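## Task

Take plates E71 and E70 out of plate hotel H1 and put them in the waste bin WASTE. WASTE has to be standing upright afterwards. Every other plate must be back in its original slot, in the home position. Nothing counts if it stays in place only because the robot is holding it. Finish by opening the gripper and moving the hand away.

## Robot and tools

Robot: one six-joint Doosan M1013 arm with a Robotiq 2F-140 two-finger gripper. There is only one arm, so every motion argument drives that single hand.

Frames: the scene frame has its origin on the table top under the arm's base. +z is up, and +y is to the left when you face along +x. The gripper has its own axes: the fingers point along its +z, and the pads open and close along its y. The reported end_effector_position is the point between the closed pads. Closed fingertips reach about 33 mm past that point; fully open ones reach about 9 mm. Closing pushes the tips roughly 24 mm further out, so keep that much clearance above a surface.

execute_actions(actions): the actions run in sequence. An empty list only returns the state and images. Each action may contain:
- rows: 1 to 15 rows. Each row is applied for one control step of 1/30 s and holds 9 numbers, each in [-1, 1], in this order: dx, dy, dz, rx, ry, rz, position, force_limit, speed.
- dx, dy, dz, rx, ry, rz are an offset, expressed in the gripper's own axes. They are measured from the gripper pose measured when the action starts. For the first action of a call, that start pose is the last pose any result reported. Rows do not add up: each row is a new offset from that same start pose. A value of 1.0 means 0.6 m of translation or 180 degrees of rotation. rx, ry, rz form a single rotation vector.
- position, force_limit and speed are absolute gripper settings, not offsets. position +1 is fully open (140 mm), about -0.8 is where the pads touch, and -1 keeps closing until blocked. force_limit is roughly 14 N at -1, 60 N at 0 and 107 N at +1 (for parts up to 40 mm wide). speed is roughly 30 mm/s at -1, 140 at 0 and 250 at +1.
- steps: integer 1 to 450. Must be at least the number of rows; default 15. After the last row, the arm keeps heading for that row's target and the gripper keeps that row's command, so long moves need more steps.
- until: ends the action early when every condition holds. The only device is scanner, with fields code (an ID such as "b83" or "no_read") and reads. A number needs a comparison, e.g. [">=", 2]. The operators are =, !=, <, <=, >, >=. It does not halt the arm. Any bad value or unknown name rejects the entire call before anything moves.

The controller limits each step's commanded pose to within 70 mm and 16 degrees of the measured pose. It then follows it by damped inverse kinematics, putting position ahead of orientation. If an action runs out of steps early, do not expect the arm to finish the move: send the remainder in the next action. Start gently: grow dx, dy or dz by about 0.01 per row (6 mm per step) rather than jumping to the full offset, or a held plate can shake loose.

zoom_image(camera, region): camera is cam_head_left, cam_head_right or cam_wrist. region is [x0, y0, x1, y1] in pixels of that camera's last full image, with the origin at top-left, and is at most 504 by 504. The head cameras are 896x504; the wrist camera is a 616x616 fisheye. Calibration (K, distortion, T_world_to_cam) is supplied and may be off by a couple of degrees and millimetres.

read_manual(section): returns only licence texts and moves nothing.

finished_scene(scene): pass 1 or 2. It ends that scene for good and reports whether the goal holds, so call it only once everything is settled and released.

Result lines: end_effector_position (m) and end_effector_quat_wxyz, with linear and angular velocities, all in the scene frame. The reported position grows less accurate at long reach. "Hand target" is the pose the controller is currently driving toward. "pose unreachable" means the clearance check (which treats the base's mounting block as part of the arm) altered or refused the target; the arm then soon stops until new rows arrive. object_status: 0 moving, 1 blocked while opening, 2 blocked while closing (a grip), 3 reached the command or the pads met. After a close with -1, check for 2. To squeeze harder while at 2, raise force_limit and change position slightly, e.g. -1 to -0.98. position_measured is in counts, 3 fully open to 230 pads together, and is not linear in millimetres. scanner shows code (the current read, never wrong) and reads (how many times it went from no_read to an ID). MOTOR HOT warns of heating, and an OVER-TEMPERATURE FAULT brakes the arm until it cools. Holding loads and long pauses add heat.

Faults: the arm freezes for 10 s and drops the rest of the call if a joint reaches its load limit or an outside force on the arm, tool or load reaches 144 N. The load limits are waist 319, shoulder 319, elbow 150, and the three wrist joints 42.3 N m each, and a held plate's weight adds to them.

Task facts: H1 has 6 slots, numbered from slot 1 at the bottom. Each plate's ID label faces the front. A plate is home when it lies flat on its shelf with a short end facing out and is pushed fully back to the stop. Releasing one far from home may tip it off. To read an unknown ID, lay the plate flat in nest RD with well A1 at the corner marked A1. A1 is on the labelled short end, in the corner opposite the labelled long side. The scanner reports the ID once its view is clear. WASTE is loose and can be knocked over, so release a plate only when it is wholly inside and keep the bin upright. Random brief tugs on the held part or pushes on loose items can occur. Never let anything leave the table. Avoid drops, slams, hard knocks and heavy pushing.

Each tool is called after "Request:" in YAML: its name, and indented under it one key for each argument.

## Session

Request:
execute_actions:
  actions: []

Scene clock: 0.00 s.
end_effector_position=(+0.4337, +0.5778, +0.2393) position_measured=3 object_status=3 end_effector_quat_wxyz=(-0.022, +0.539, +0.564, -0.625) end_effector_velocity=(-0.001, +0.001, -0.001) end_effector_angular_velocity=(+0.000, +0.001, +0.001)
Joint positions: [0.825 1.027 0.964 0.118 2.488 0.823]
Joint velocities: [ 0.001  0.001 -0.     0.001 -0.    -0.   ]
Hand target: +0.434, +0.578, +0.239; -0.022, +0.539, +0.564, -0.625
scanner: code=no_read reads=0
camera_calibration (this result's frames):
cam_wrist: T_world_to_cam=[[0.63066, -0.214967, -0.745692, 0.00608636], [0.65201, -0.374356, 0.659348, -0.216838], [-0.420892, -0.902024, -0.0959307, 0.907461], [0, 0, 0, 1]] pos_world=[0.519485, 0.738685, 0.234564]

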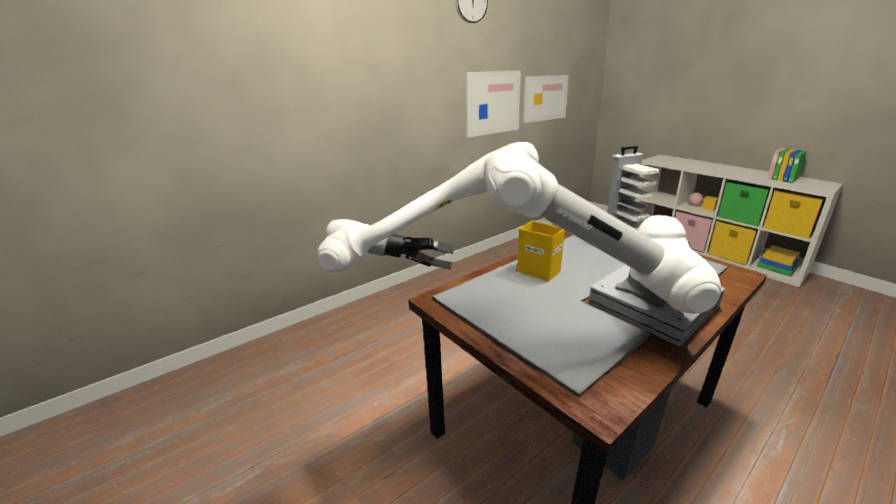

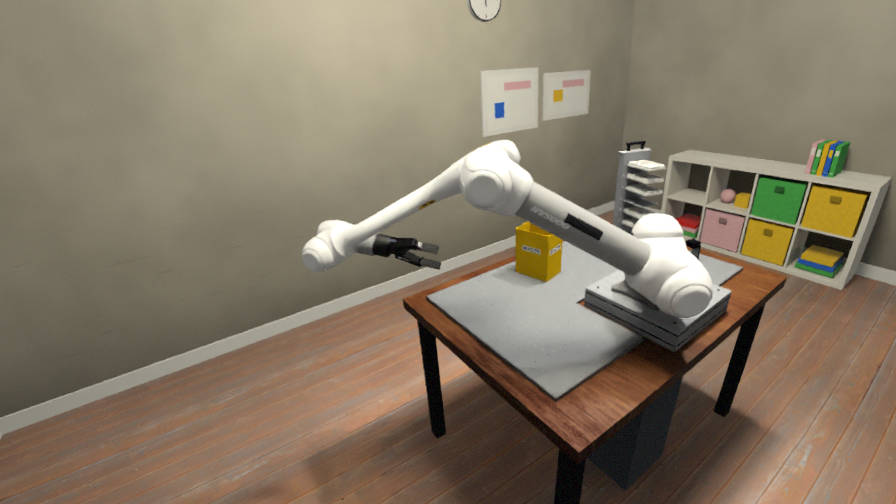

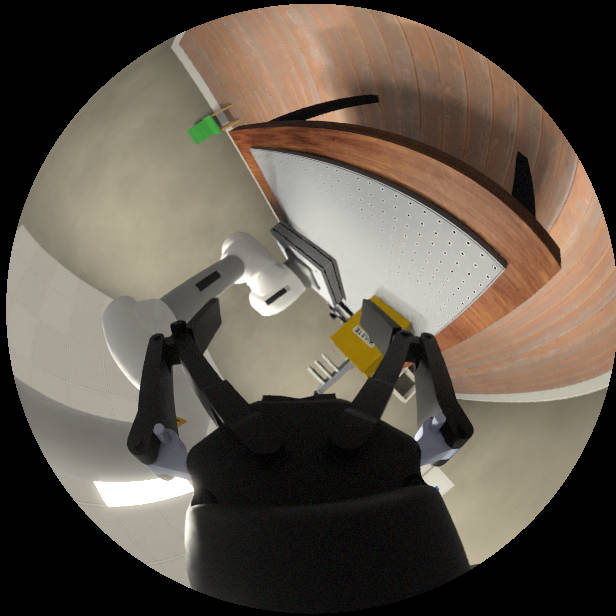

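Request:
execute_actions:
  actions:
    - {"rows":[[-0.05,-0.03,0.02,0,0.05,0.05,0.7,0,0],[-0.378,-0.162,0.292,-0.017,0.473,0.427,0.7,0,0]],"steps":70}
    - {"rows":[[-0.117,0.667,0,0,0,0,0.7,0,0]],"steps":45}
    - {"rows":[[-0.25,0.55,0,0,0,0,0.7,0,0]],"steps":45}
    - {"rows":[[0,0,0.2,0,0.5,0,0.7,0,0]],"steps":65}

Request:
zoom_image:
  camera: "cam_wrist"
  region: [200, 120, 400, 400]

Scene clock: 14.40 s.
end_effector_position=(+0.1301, -0.3802, +0.2974) position_measured=41 object_status=3 end_effector_quat_wxyz=(-0.001, +0.707, -0.000, +0.708) end_effector_velocity=(+0.000, +0.000, +0.000) end_effector_angular_velocity=(+0.001, +0.000, +0.002)
Joint positions: [-2.152  0.369  2.389  1.039  1.772 -1.224]
Joint velocities: [ 0.001 -0.001 -0.    -0.001  0.     0.001]
Hand target: +0.130, -0.380, +0.297; -0.001, +0.707, -0.000, +0.708
Off the commanded pose: 0.001 m, 0 deg.
scanner: code=no_read reads=0
camera_calibration (this result's frames):
cam_wrist: T_world_to_cam=[[-0.130619, -0.988087, 0.081375, -0.406013], [-0.342932, -0.0319837, -0.938816, 0.319052], [0.930235, -0.150533, -0.334669, 0.102009], [0, 0, 0, 1]] pos_world=[-0.0385118, -0.375616, 0.36671]

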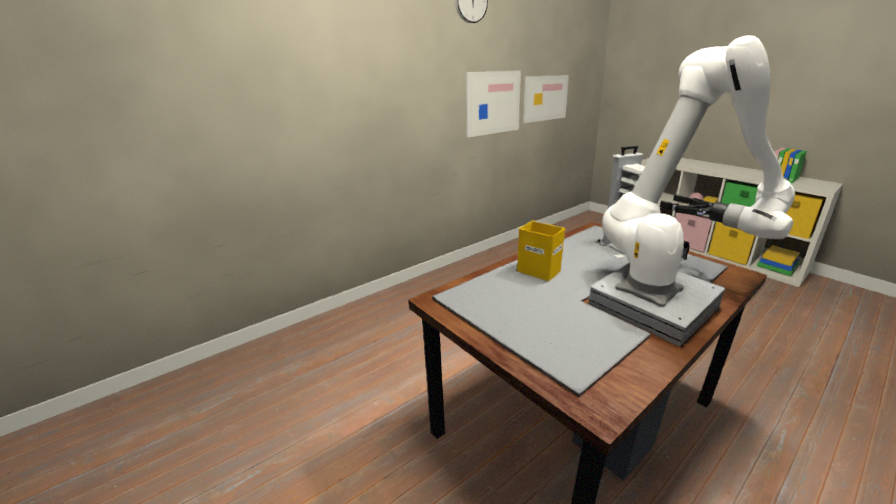

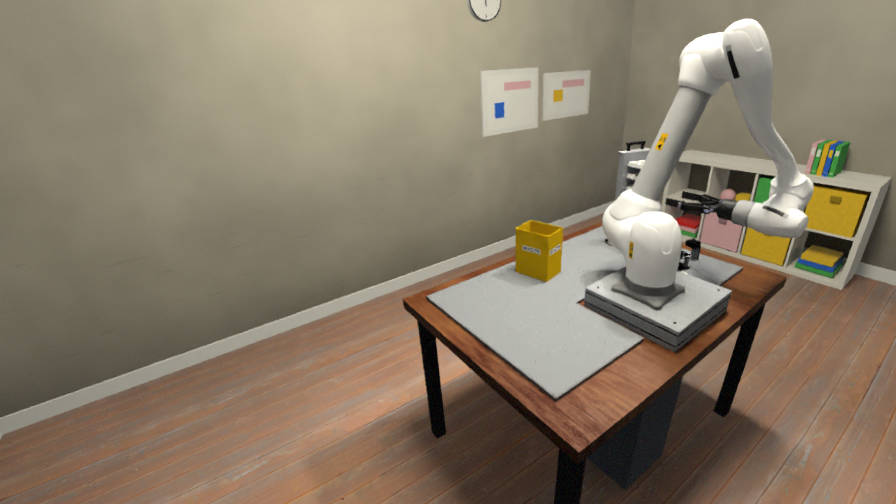

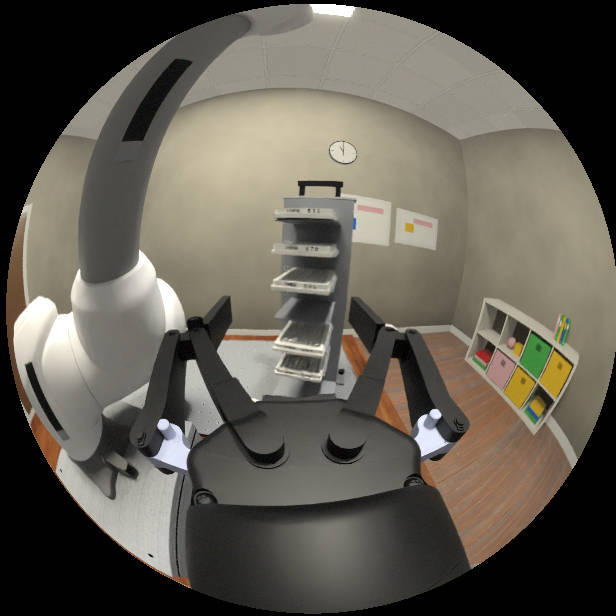

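Region (200, 120, 400, 400) of cam_wrist's 616x616 image, scaled by 1.800, with more detail than that image has; it fills the left 360 columns of this view, and the rest is white.

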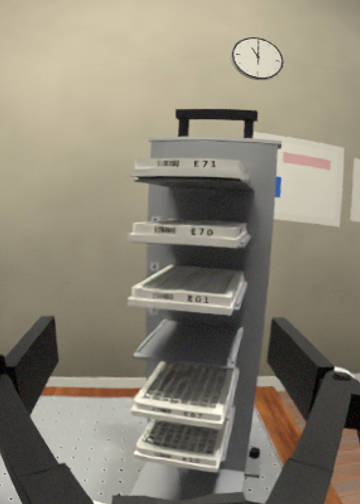

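Request:
execute_actions:
  actions:
    - {"rows":[[0.05,0,0,-0.01,0,0,0.7,0,0],[0.178,0.015,0.04,-0.03,0,0,0.7,0,0]],"steps":30}

Request:
zoom_image:
  camera: "cam_wrist"
  region: [190, 200, 390, 400]

Request:
zoom_image:
  camera: "cam_head_right"
  region: [600, 120, 760, 230]

Scene clock: 20.63 s.
end_effector_position=(+0.1542, -0.3892, +0.4040) position_measured=41 object_status=3 end_effector_quat_wxyz=(+0.032, +0.706, -0.033, +0.707) end_effector_velocity=(-0.000, -0.000, +0.000) end_effector_angular_velocity=(-0.001, +0.001, -0.001)
Joint positions: [-2.125  0.113  2.391  1.204  1.827 -0.963]
Joint velocities: [-0.    -0.001 -0.     0.    -0.    -0.   ]
Hand target: +0.154, -0.389, +0.404; +0.032, +0.706, -0.033, +0.707
Off the commanded pose: 0.000 m, 0 deg.
scanner: code=no_read reads=0
camera_calibration (this result's frames):
cam_wrist: T_world_to_cam=[[-0.222656, -0.97149, 0.081434, -0.399762], [-0.344713, 0.000318829, -0.938708, 0.439934], [0.91192, -0.237081, -0.334956, 0.0832225], [0, 0, 0, 1]] pos_world=[-0.0132512, -0.368775, 0.473399]

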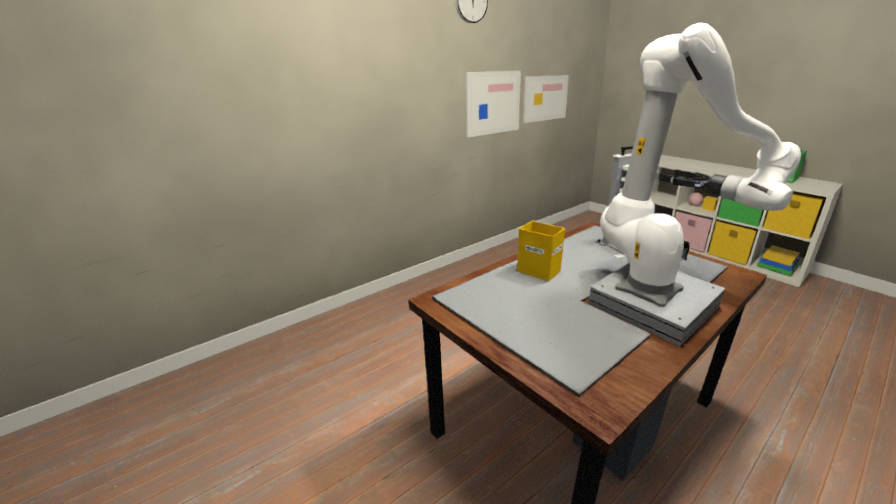

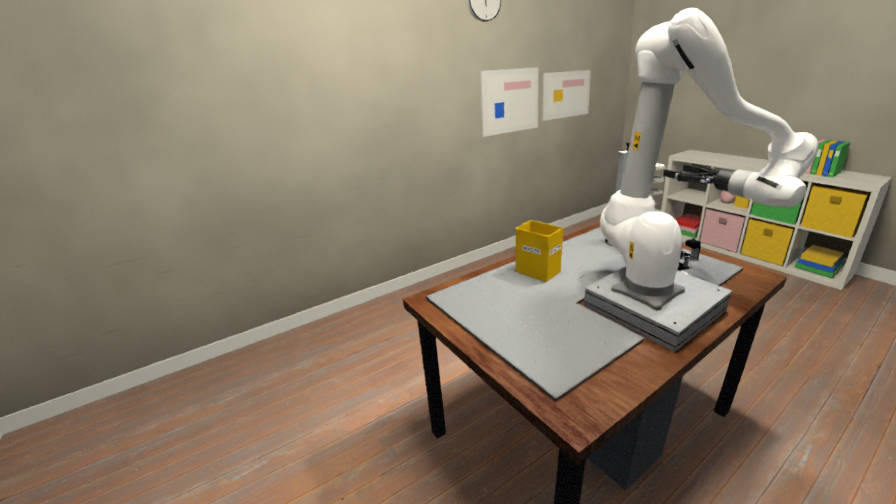

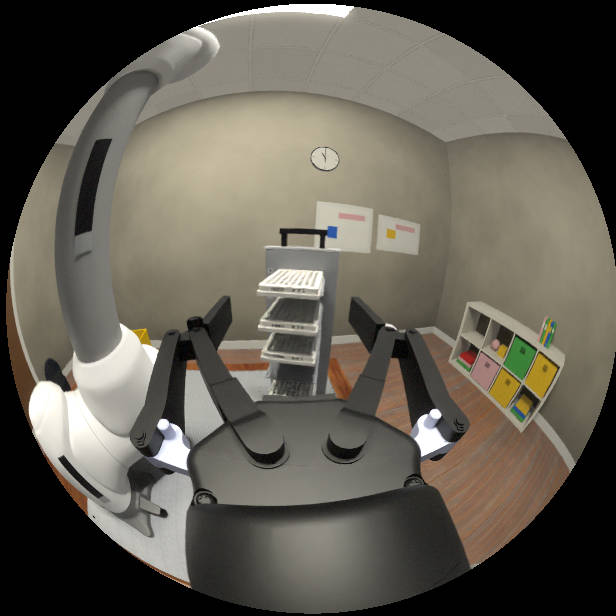

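Region (190, 200, 390, 400) of cam_wrist's 616x616 image, scaled by 2.520, with more detail than that image has.

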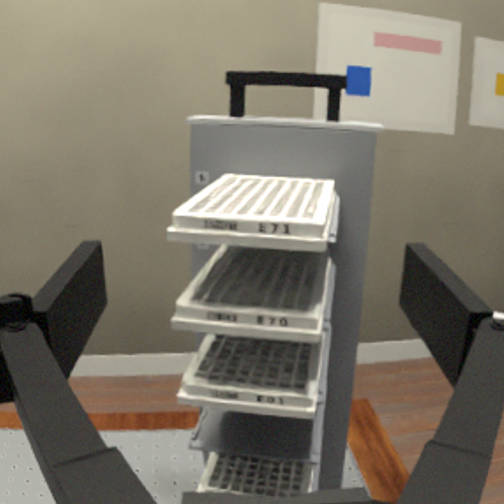

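Region (600, 120, 760, 230) of cam_head_right's 896x504 image, scaled by 3.150, with more detail than that image has; it fills the top 346 rows of this view, and the rest is white.

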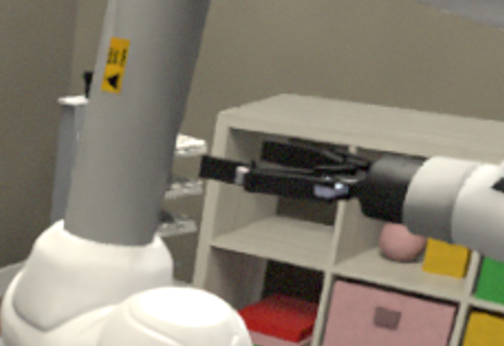

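Request:
execute_actions:
  actions:
    - {"rows":[[0,-0.005,0.01,-0.02,0,0,0.7,0,0],[0.004,-0.015,0.032,-0.065,0,0,0.7,0,0]],"steps":25}

Request:
zoom_image:
  camera: "cam_wrist"
  region: [190, 200, 390, 400]

Scene clock: 26.33 s.
end_effector_position=(+0.1742, -0.3820, +0.4064) position_measured=41 object_status=3 end_effector_quat_wxyz=(+0.104, +0.699, -0.105, +0.700) end_effector_velocity=(+0.000, +0.000, -0.000) end_effector_angular_velocity=(+0.001, -0.000, +0.000)
Joint positions: [-2.154 -0.017  2.522  1.35   1.724 -0.934]
Joint velocities: [ 0.     0.    -0.    -0.    -0.     0.001]
Hand target: +0.174, -0.382, +0.406; +0.104, +0.699, -0.105, +0.700
Off the commanded pose: 0.000 m, 0 deg.
scanner: code=no_read reads=0
camera_calibration (this result's frames):
cam_wrist: T_world_to_cam=[[-0.414994, -0.906162, 0.0815534, -0.330125], [-0.337712, 0.0701862, -0.938629, 0.474483], [0.844826, -0.417067, -0.335148, 0.0104362], [0, 0, 0, 1]] pos_world=[0.0144214, -0.328096, 0.475784]

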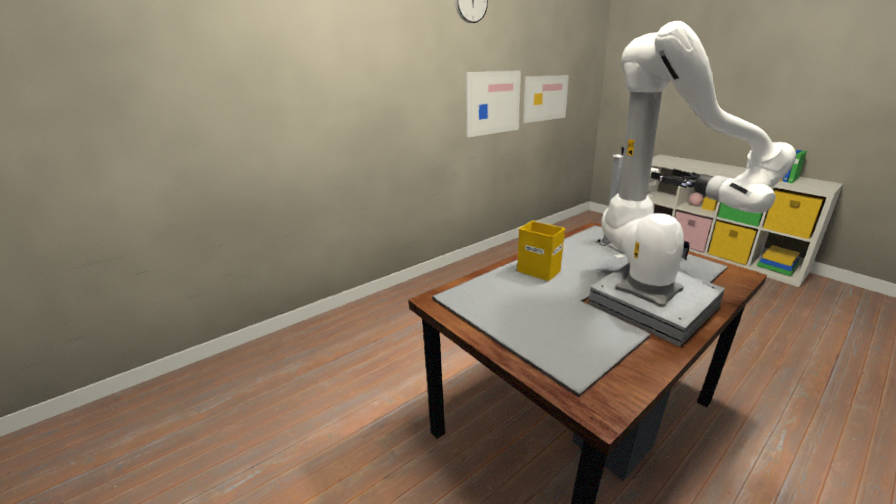

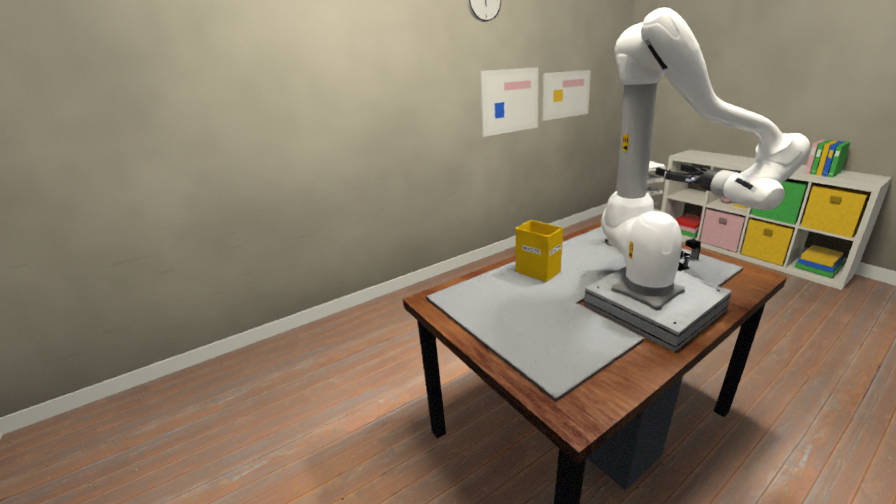

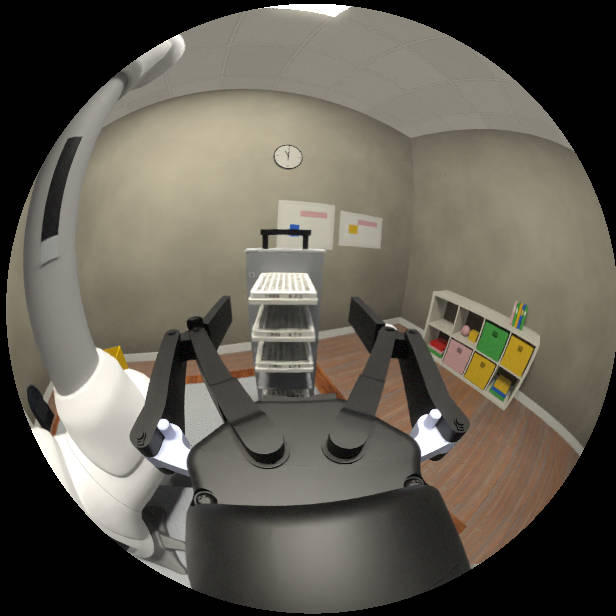

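Region (190, 200, 390, 400) of cam_wrist's 616x616 image, scaled by 2.520, with more detail than that image has.

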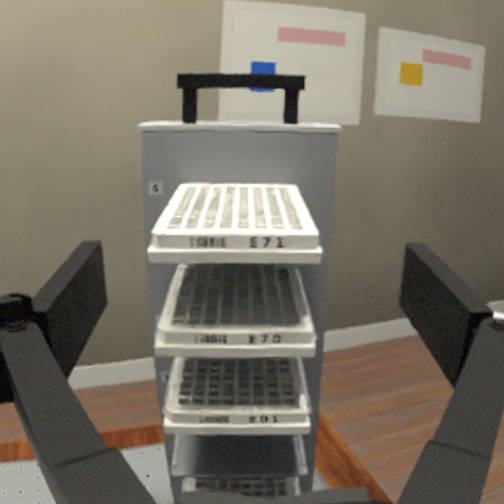

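Request:
execute_actions:
  actions:
    - {"rows":[[0,-0.005,0.03,0,0,0,0.7,0,0],[0,-0.01,0.07,0,0,0,0.7,0,0],[0,-0.01,0.125,0,0,0,0.7,0,0]],"steps":25}

Request:
zoom_image:
  camera: "cam_wrist"
  region: [190, 200, 390, 400]

Request:
zoom_image:
  camera: "cam_head_right"
  region: [610, 135, 710, 205]

Scene clock: 34.23 s.
end_effector_position=(+0.2476, -0.3983, +0.4064) position_measured=41 object_status=3 end_effector_quat_wxyz=(+0.104, +0.699, -0.105, +0.700) end_effector_velocity=(-0.000, -0.000, +0.000) end_effector_angular_velocity=(-0.001, -0.000, -0.001)
Joint positions: [-1.923 -0.032  2.537  1.537  1.588 -0.918]
Joint velocities: [-0.    -0.     0.     0.001 -0.    -0.001]
Hand target: +0.248, -0.398, +0.406; +0.104, +0.699, -0.105, +0.700
Off the commanded pose: 0.000 m, 0 deg.
scanner: code=no_read reads=0
camera_calibration (this result's frames):
cam_wrist: T_world_to_cam=[[-0.414996, -0.906158, 0.081583, -0.314395], [-0.337643, 0.0701221, -0.938659, 0.500372], [0.844853, -0.417085, -0.335058, -0.0583727], [0, 0, 0, 1]] pos_world=[0.0877911, -0.344325, 0.47577]

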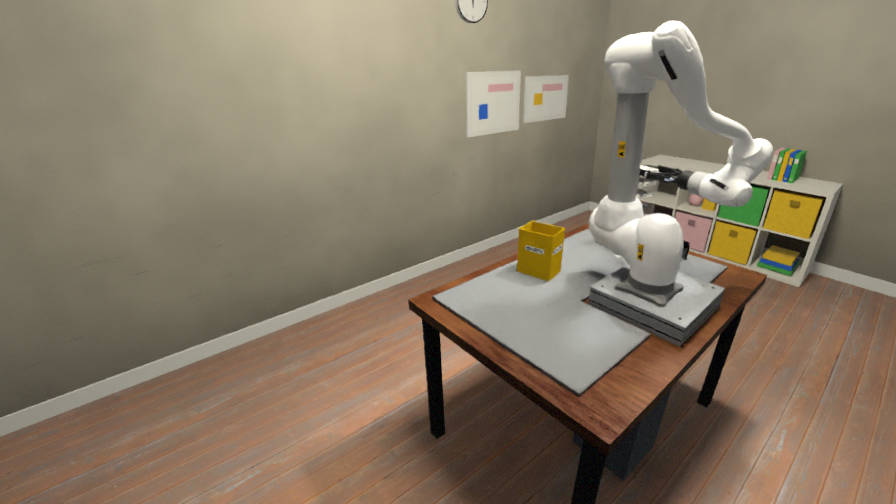

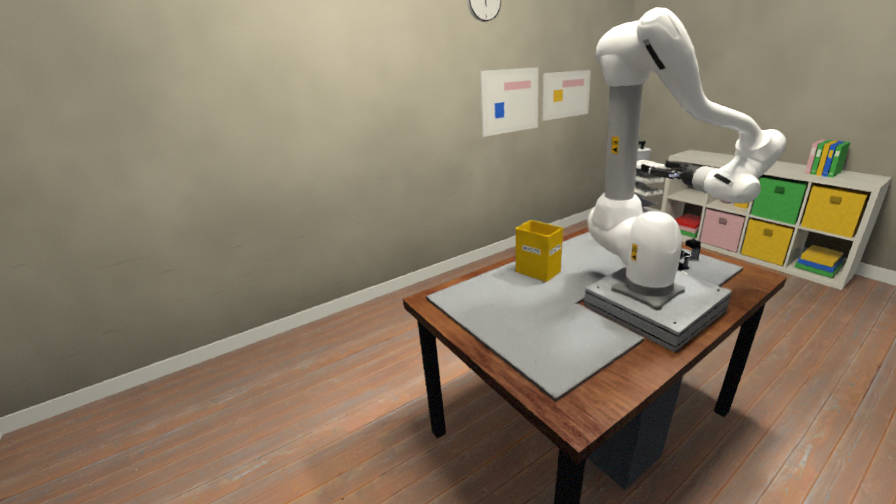

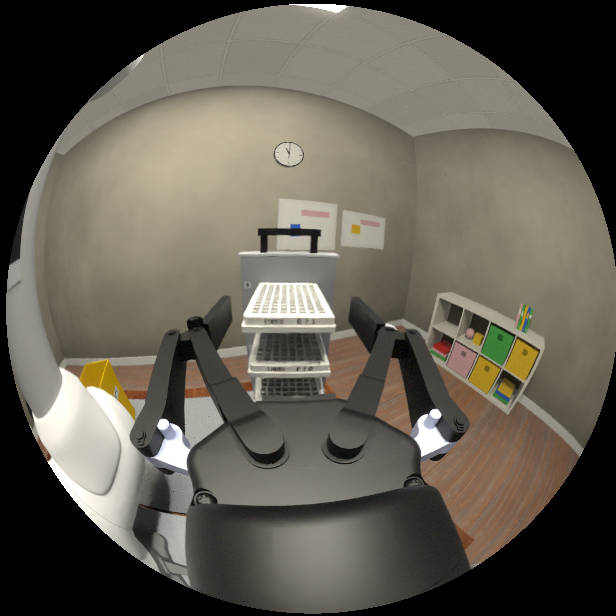

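Region (190, 200, 390, 400) of cam_wrist's 616x616 image, scaled by 2.520, with more detail than that image has.

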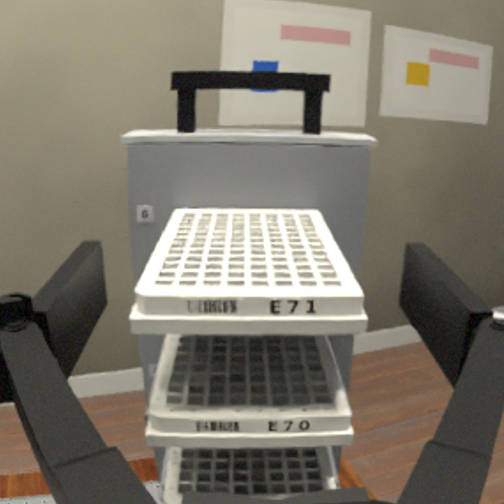

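Region (610, 135, 710, 205) of cam_head_right's 896x504 image, scaled by 5.040, with more detail than that image has; it fills the top 353 rows of this view, and the rest is white.

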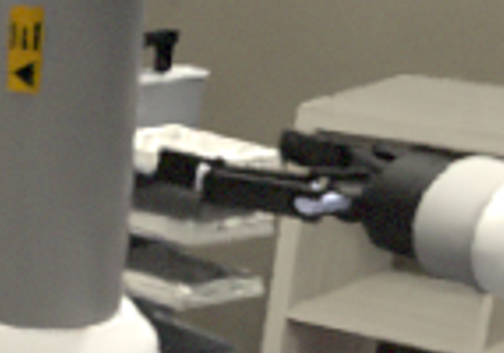

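Request:
execute_actions:
  actions:
    - {"rows":[[0,-0.005,0.02,0,0,0,0.7,0,0],[0,-0.005,0.045,0,0,0,0.7,0,0],[0,-0.005,0.068,0,0,0,0.7,0,0]],"steps":20}
    - {"rows":[[0,0,0,0,0,0,-1,0,-0.5]],"steps":28}
    - {"rows":[[0.005,0,0,0,0,0,-1,0,-0.5],[0.01,0,0,0,0,0,-1,0,-0.5],[0.012,0,-0.01,0,0,0,-1,0,-0.5],[0.012,0,-0.02,0,0,0,-1,0,-0.5],[0.012,0,-0.03,0,0,0,-1,0,-0.5]],"steps":15}

Request:
zoom_image:
  camera: "cam_wrist"
  region: [190, 200, 390, 400]

Scene clock: 42.80 s.
end_effector_position=(+0.2703, -0.4021, +0.4136) position_measured=105 object_status=2 end_effector_quat_wxyz=(+0.104, +0.699, -0.105, +0.700) end_effector_velocity=(+0.000, +0.000, -0.000) end_effector_angular_velocity=(+0.000, +0.001, +0.001)
Joint positions: [-1.849 -0.048  2.531  1.596  1.544 -0.895]
Joint velocities: [-0.    -0.     0.    -0.001 -0.     0.   ]
Hand target: +0.270, -0.402, +0.414; +0.104, +0.699, -0.105, +0.700
Off the commanded pose: 0.000 m, 0 deg.
scanner: code=no_read reads=0
camera_calibration (this result's frames):
cam_wrist: T_world_to_cam=[[-0.414949, -0.906175, 0.0816374, -0.309107], [-0.337639, 0.0700447, -0.938666, 0.515037], [0.844877, -0.417062, -0.335025, -0.0767237], [0, 0, 0, 1]] pos_world=[0.110455, -0.348179, 0.482978]

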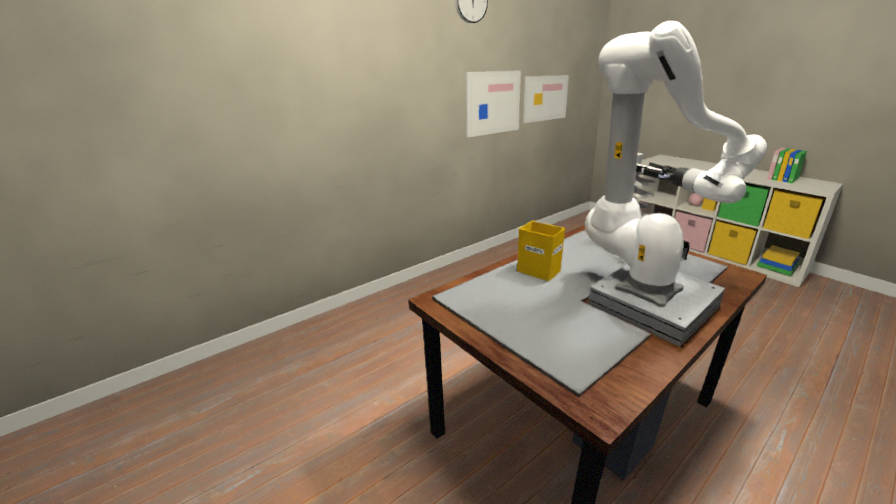

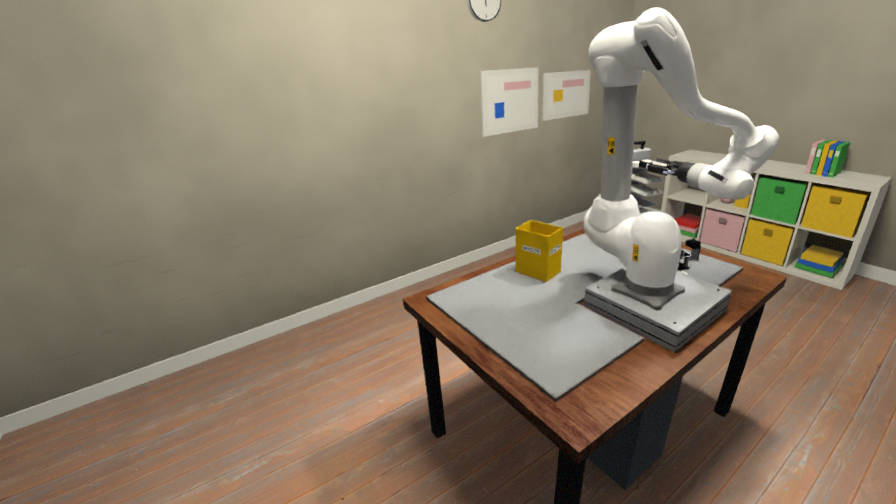

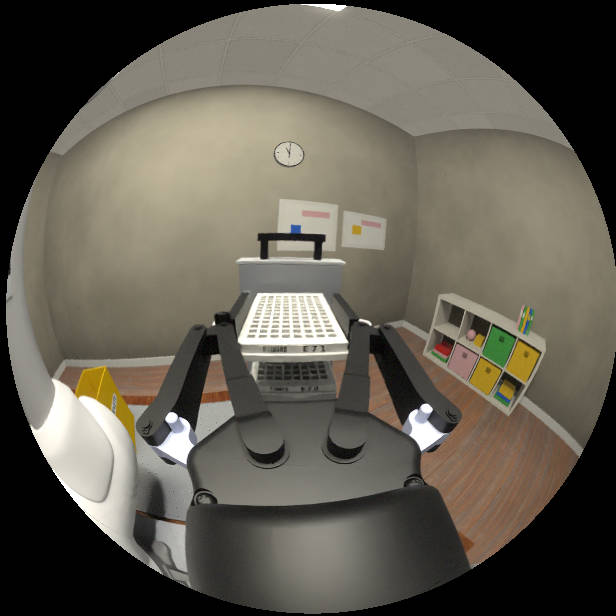

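Region (190, 200, 390, 400) of cam_wrist's 616x616 image, scaled by 2.520, with more detail than that image has.

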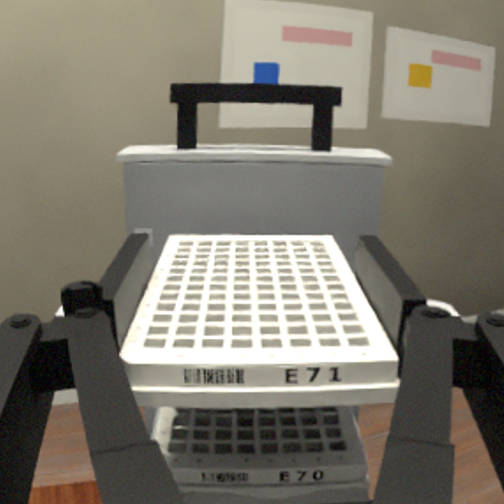

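Request:
execute_actions:
  actions:
    - {"rows":[[0,0,-0.01,0,0,0,-1,0,0],[0,0,-0.03,0,0,0,-1,0,0],[0,0,-0.06,0,0,0,-1,0,0],[0,0,-0.1,0,0,0,-1,0,0],[0,0,-0.14,0,0,0,-1,0,0],[0,0,-0.18,0,0,0,-1,0,0],[0,0,-0.217,0,0,0,-1,0,0]],"steps":26}
    - {"rows":[[0.01,0,0,0,-0.02,0,-1,0,0],[0.03,0,0,0,-0.05,0,-1,0,0],[0.05,0,0,0,-0.1,0,-1,0,0],[0.06,0,0,0,-0.5,0,-1,0,0]],"steps":60}
    - {"rows":[[0.005,-0.02,0,0,0,0,-1,0,0],[0.01,-0.05,0,0,0,0,-1,0,0],[0.025,-0.1,0,0,0,0,-1,0,0],[0.092,-0.4,0,0,0,0,-1,0,0]],"steps":32}
    - {"rows":[[0.01,-0.04,0,0,0,-0.03,-1,0,0],[0.03,-0.1,0,0,0,-0.08,-1,0,0],[0.125,-0.44,0.13,0,0,-0.595,-1,0,0]],"steps":55}

Request:
zoom_image:
  camera: "cam_wrist"
  region: [190, 180, 390, 380]

Scene clock: 58.07 s.
end_effector_position=(+0.4171, +0.0788, +0.3718) position_measured=105 object_status=2 end_effector_quat_wxyz=(-0.001, +0.707, +0.707, -0.000) end_effector_velocity=(+0.000, -0.000, -0.000) end_effector_angular_velocity=(+0.000, +0.001, -0.000)
Joint positions: [ 0.061 -0.194  2.008  0.019  1.329  0.075]
Joint velocities: [-0.     0.001 -0.     0.     0.    -0.   ]
Hand target: +0.417, +0.079, +0.372; -0.001, +0.707, +0.707, -0.000
Off the commanded pose: 0.001 m, 0 deg.
scanner: code=no_read reads=0
camera_calibration (this result's frames):
cam_wrist: T_world_to_cam=[[0.987917, 0.0830022, 0.130882, -0.490336], [0.0333894, -0.938653, 0.343242, -0.0601469], [0.151343, -0.334725, -0.930083, 0.489855], [0, 0, 0, 1]] pos_world=[0.412284, 0.148208, 0.540427]

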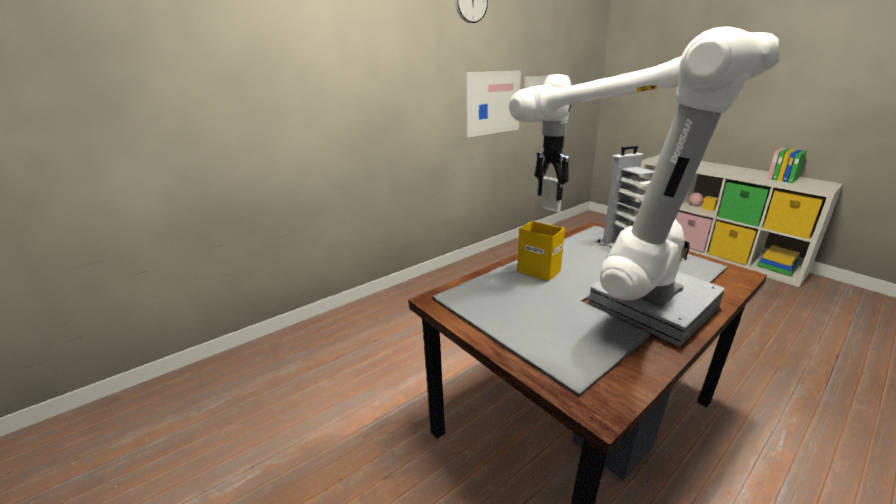

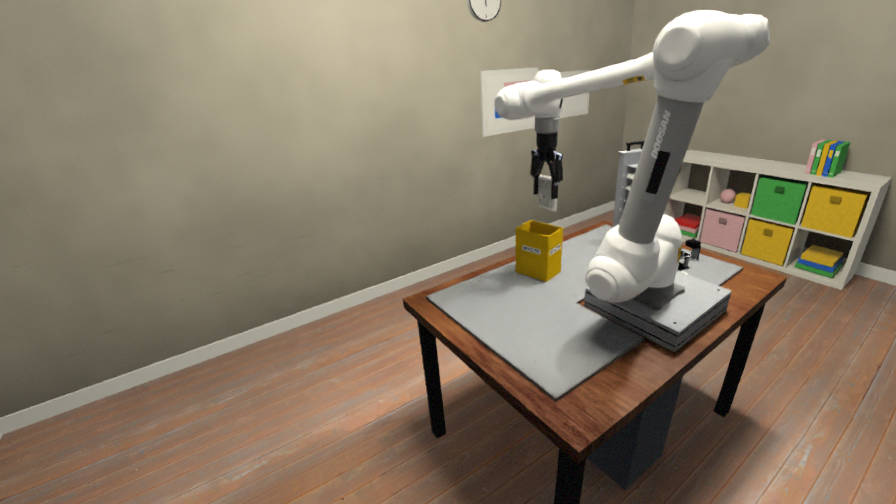

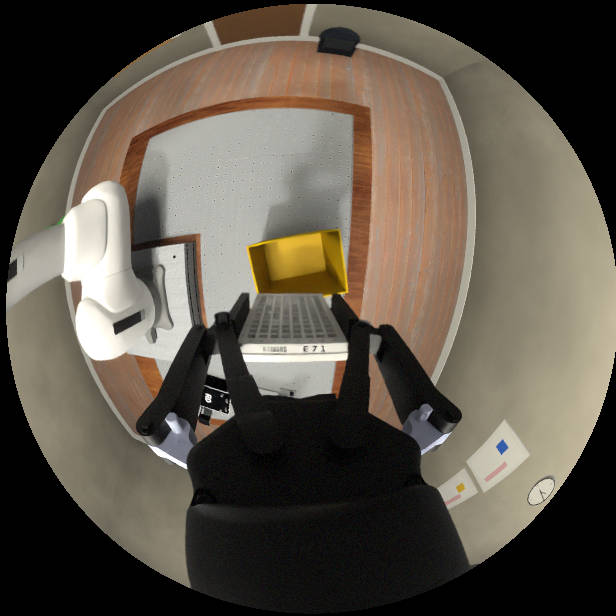

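Region (190, 180, 390, 380) of cam_wrist's 616x616 image, scaled by 2.520, with more detail than that image has.

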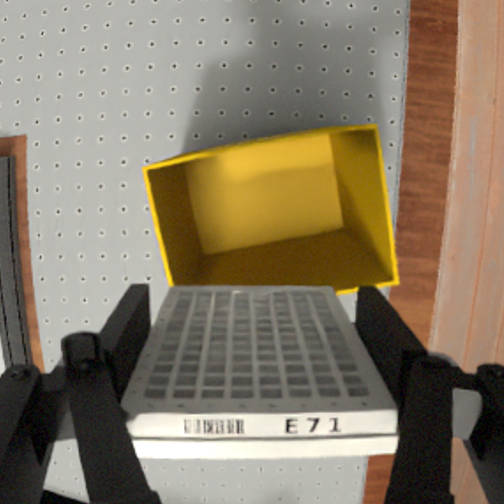

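Request:
execute_actions:
  actions:
    - {"rows":[[0.005,0.01,0,0,0,-0.02,-1,0,0],[0.008,0.022,0.02,0,0,-0.067,-1,0,0],[0.008,0.022,0.04,0,0,-0.067,-1,0,0],[0.008,0.022,0.06,0,0,-0.067,-1,0,0],[0.008,0.022,0.09,0,0,-0.067,-1,0,0],[0.008,0.022,0.12,0,0,-0.067,-1,0,0],[0.008,0.022,0.15,0,0,-0.067,-1,0,0],[0.008,0.022,0.18,0,0,-0.067,-1,0,0],[0.008,0.022,0.21,0,0,-0.067,-1,0,0],[0.008,0.022,0.24,0,0,-0.067,-1,0,0]],"steps":35}

Request:
zoom_image:
  camera: "cam_wrist"
  region: [150, 200, 430, 440]

Request:
zoom_image:
  camera: "cam_head_left"
  region: [495, 170, 595, 280]

Scene clock: 66.73 s.
end_effector_position=(+0.4303, +0.0838, +0.2279) position_measured=105 object_status=2 end_effector_quat_wxyz=(-0.001, +0.629, +0.777, +0.000) end_effector_velocity=(+0.000, -0.000, +0.000) end_effector_angular_velocity=(+0.001, -0.001, -0.001)
Joint positions: [ 0.076 -0.067  2.181  0.021  1.03  -0.128]
Joint velocities: [-0.001 -0.     0.     0.    -0.001 -0.   ]
Hand target: +0.430, +0.084, +0.228; -0.001, +0.629, +0.777, +0.000
Off the commanded pose: 0.000 m, 0 deg.
scanner: code=no_read reads=0
camera_calibration (this result's frames):
cam_wrist: T_world_to_cam=[[0.94874, 0.287571, 0.131133, -0.485376], [0.228736, -0.911054, 0.343017, -0.0928199], [0.218111, -0.295439, -0.930131, 0.323619], [0, 0, 0, 1]] pos_world=[0.411143, 0.150626, 0.396495]

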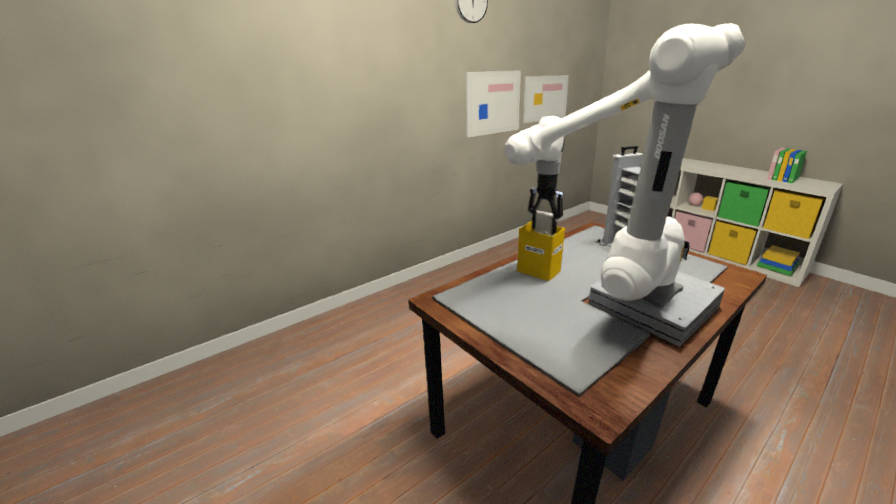

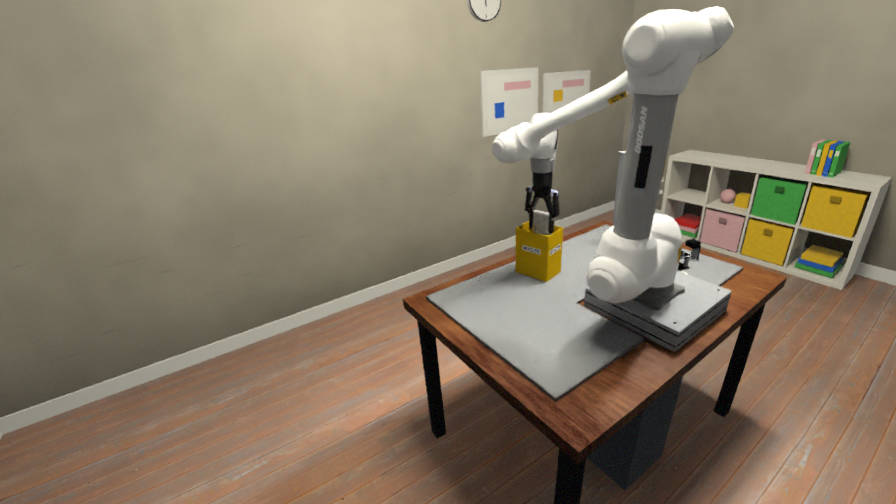

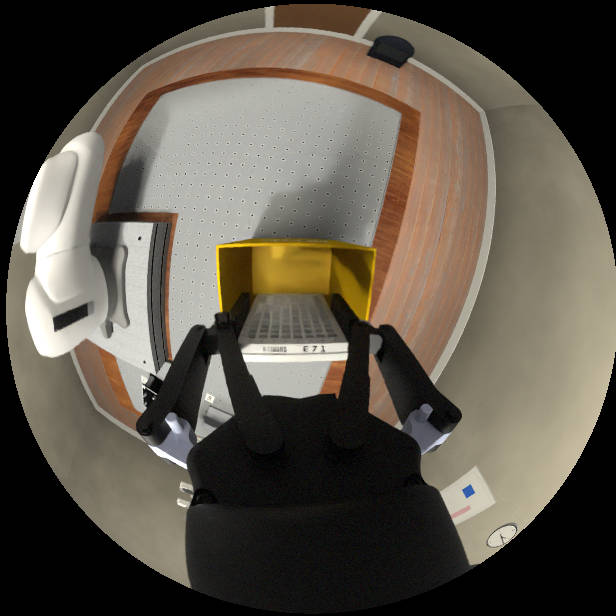

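Region (150, 200, 430, 440) of cam_wrist's 616x616 image, scaled by 1.800, with more detail than that image has; it fills the top 432 rows of this view, and the rest is white.

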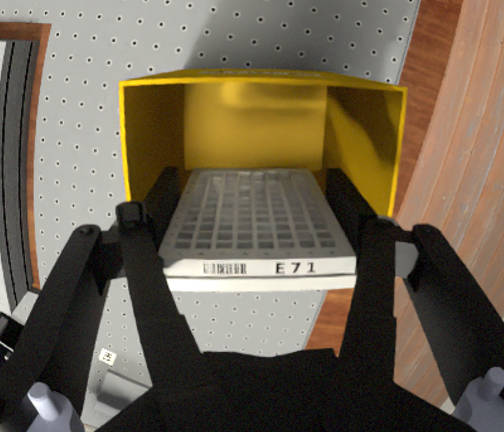

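Region (495, 170, 595, 280) of cam_head_left's 896x504 image, scaled by 4.582, with more detail than that image has; it fills the left 458 columns of this view, and the rest is white.

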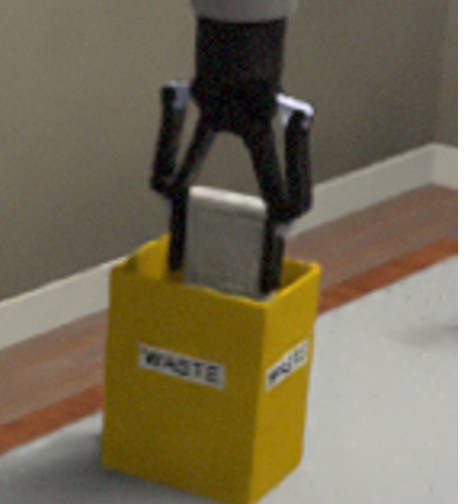

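Request:
execute_actions:
  actions:
    - {"rows":[[0,0.007,0.01,0,0,0,-1,0,0],[0,0.007,0.025,0,0,0,-1,0,0],[0,0.007,0.04,0,0,0,-1,0,0],[0,0.007,0.055,0,0,0,-1,0,0],[0,0.007,0.07,0,0,0,-1,0,0],[0,0.007,0.086,0,0,0,-1,0,0]],"steps":22}
    - {"rows":[[0,0,0,0,0,0,0.28,0,0]],"steps":10}
    - {"rows":[[0,0,-0.03,0,0,0,0.28,0,0],[0,0,-0.08,0,0,0,0.28,0,0],[0,0,-0.457,0,0,0,0.28,0,0]],"steps":35}
    - {"rows":[[-0.326,-0.349,0,0,0,0.662,0.7,0,0]],"steps":50}
    - {"rows":[[-0.092,0.4,0,0,0,0,0.7,0,0]],"steps":35}
    - {"rows":[[0,0,0.16,0,0.5,0,0.7,0,0]],"steps":60}

Scene clock: 81.10 s.
end_effector_position=(+0.1486, -0.3631, +0.3543) position_measured=41 object_status=3 end_effector_quat_wxyz=(+0.104, +0.699, -0.105, +0.700) end_effector_velocity=(-0.001, -0.000, -0.000) end_effector_angular_velocity=(-0.000, +0.000, -0.001)
Joint positions: [-2.255  0.102  2.568  1.236  1.73  -1.11 ]
Joint velocities: [-0.002  0.    -0.    -0.001  0.    -0.001]
Hand target: +0.149, -0.363, +0.354; +0.104, +0.699, -0.105, +0.700
Off the commanded pose: 0.001 m, 0 deg.
scanner: code=no_read reads=0
camera_calibration (this result's frames):
cam_wrist: T_world_to_cam=[[-0.415232, -0.906044, 0.0816447, -0.319333], [-0.337476, 0.0700729, -0.938722, 0.415611], [0.844803, -0.417341, -0.334864, 0.0222976], [0, 0, 0, 1]] pos_world=[-0.0111756, -0.309147, 0.423682]

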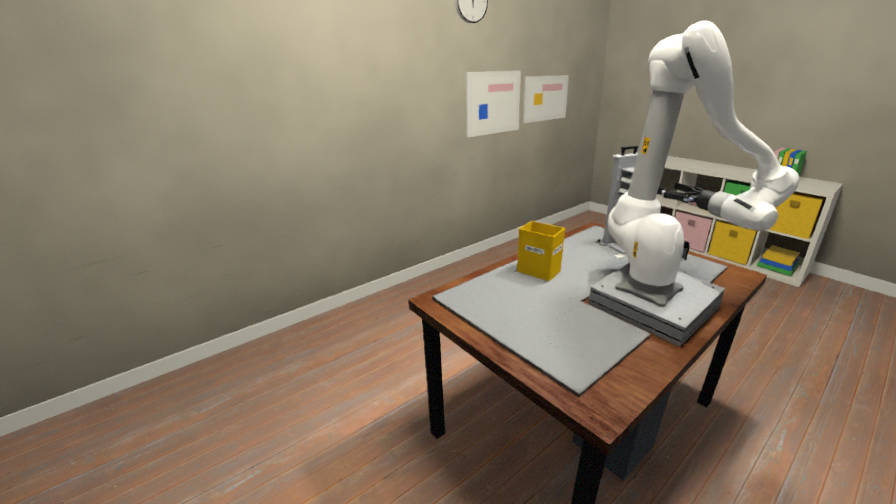

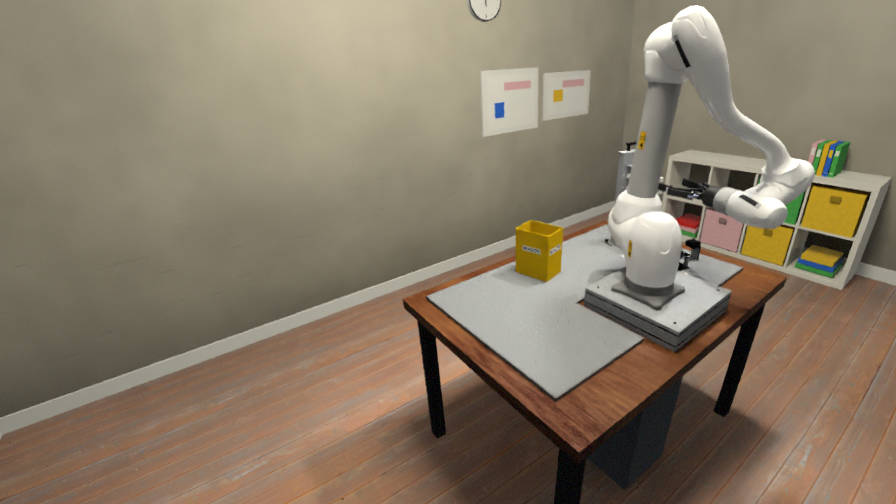

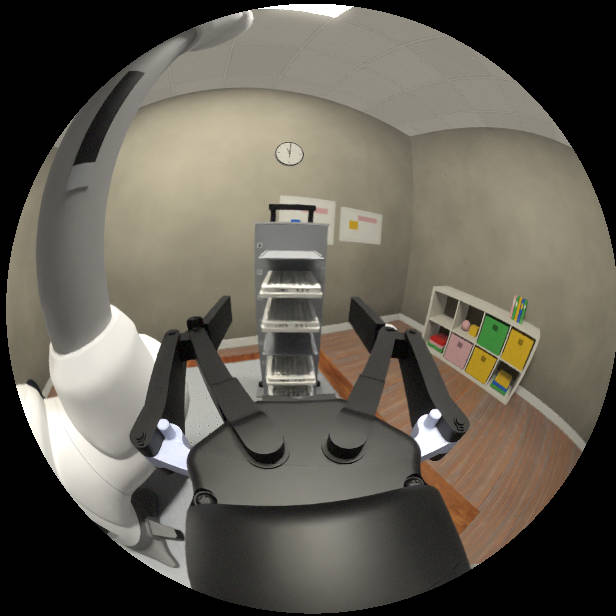

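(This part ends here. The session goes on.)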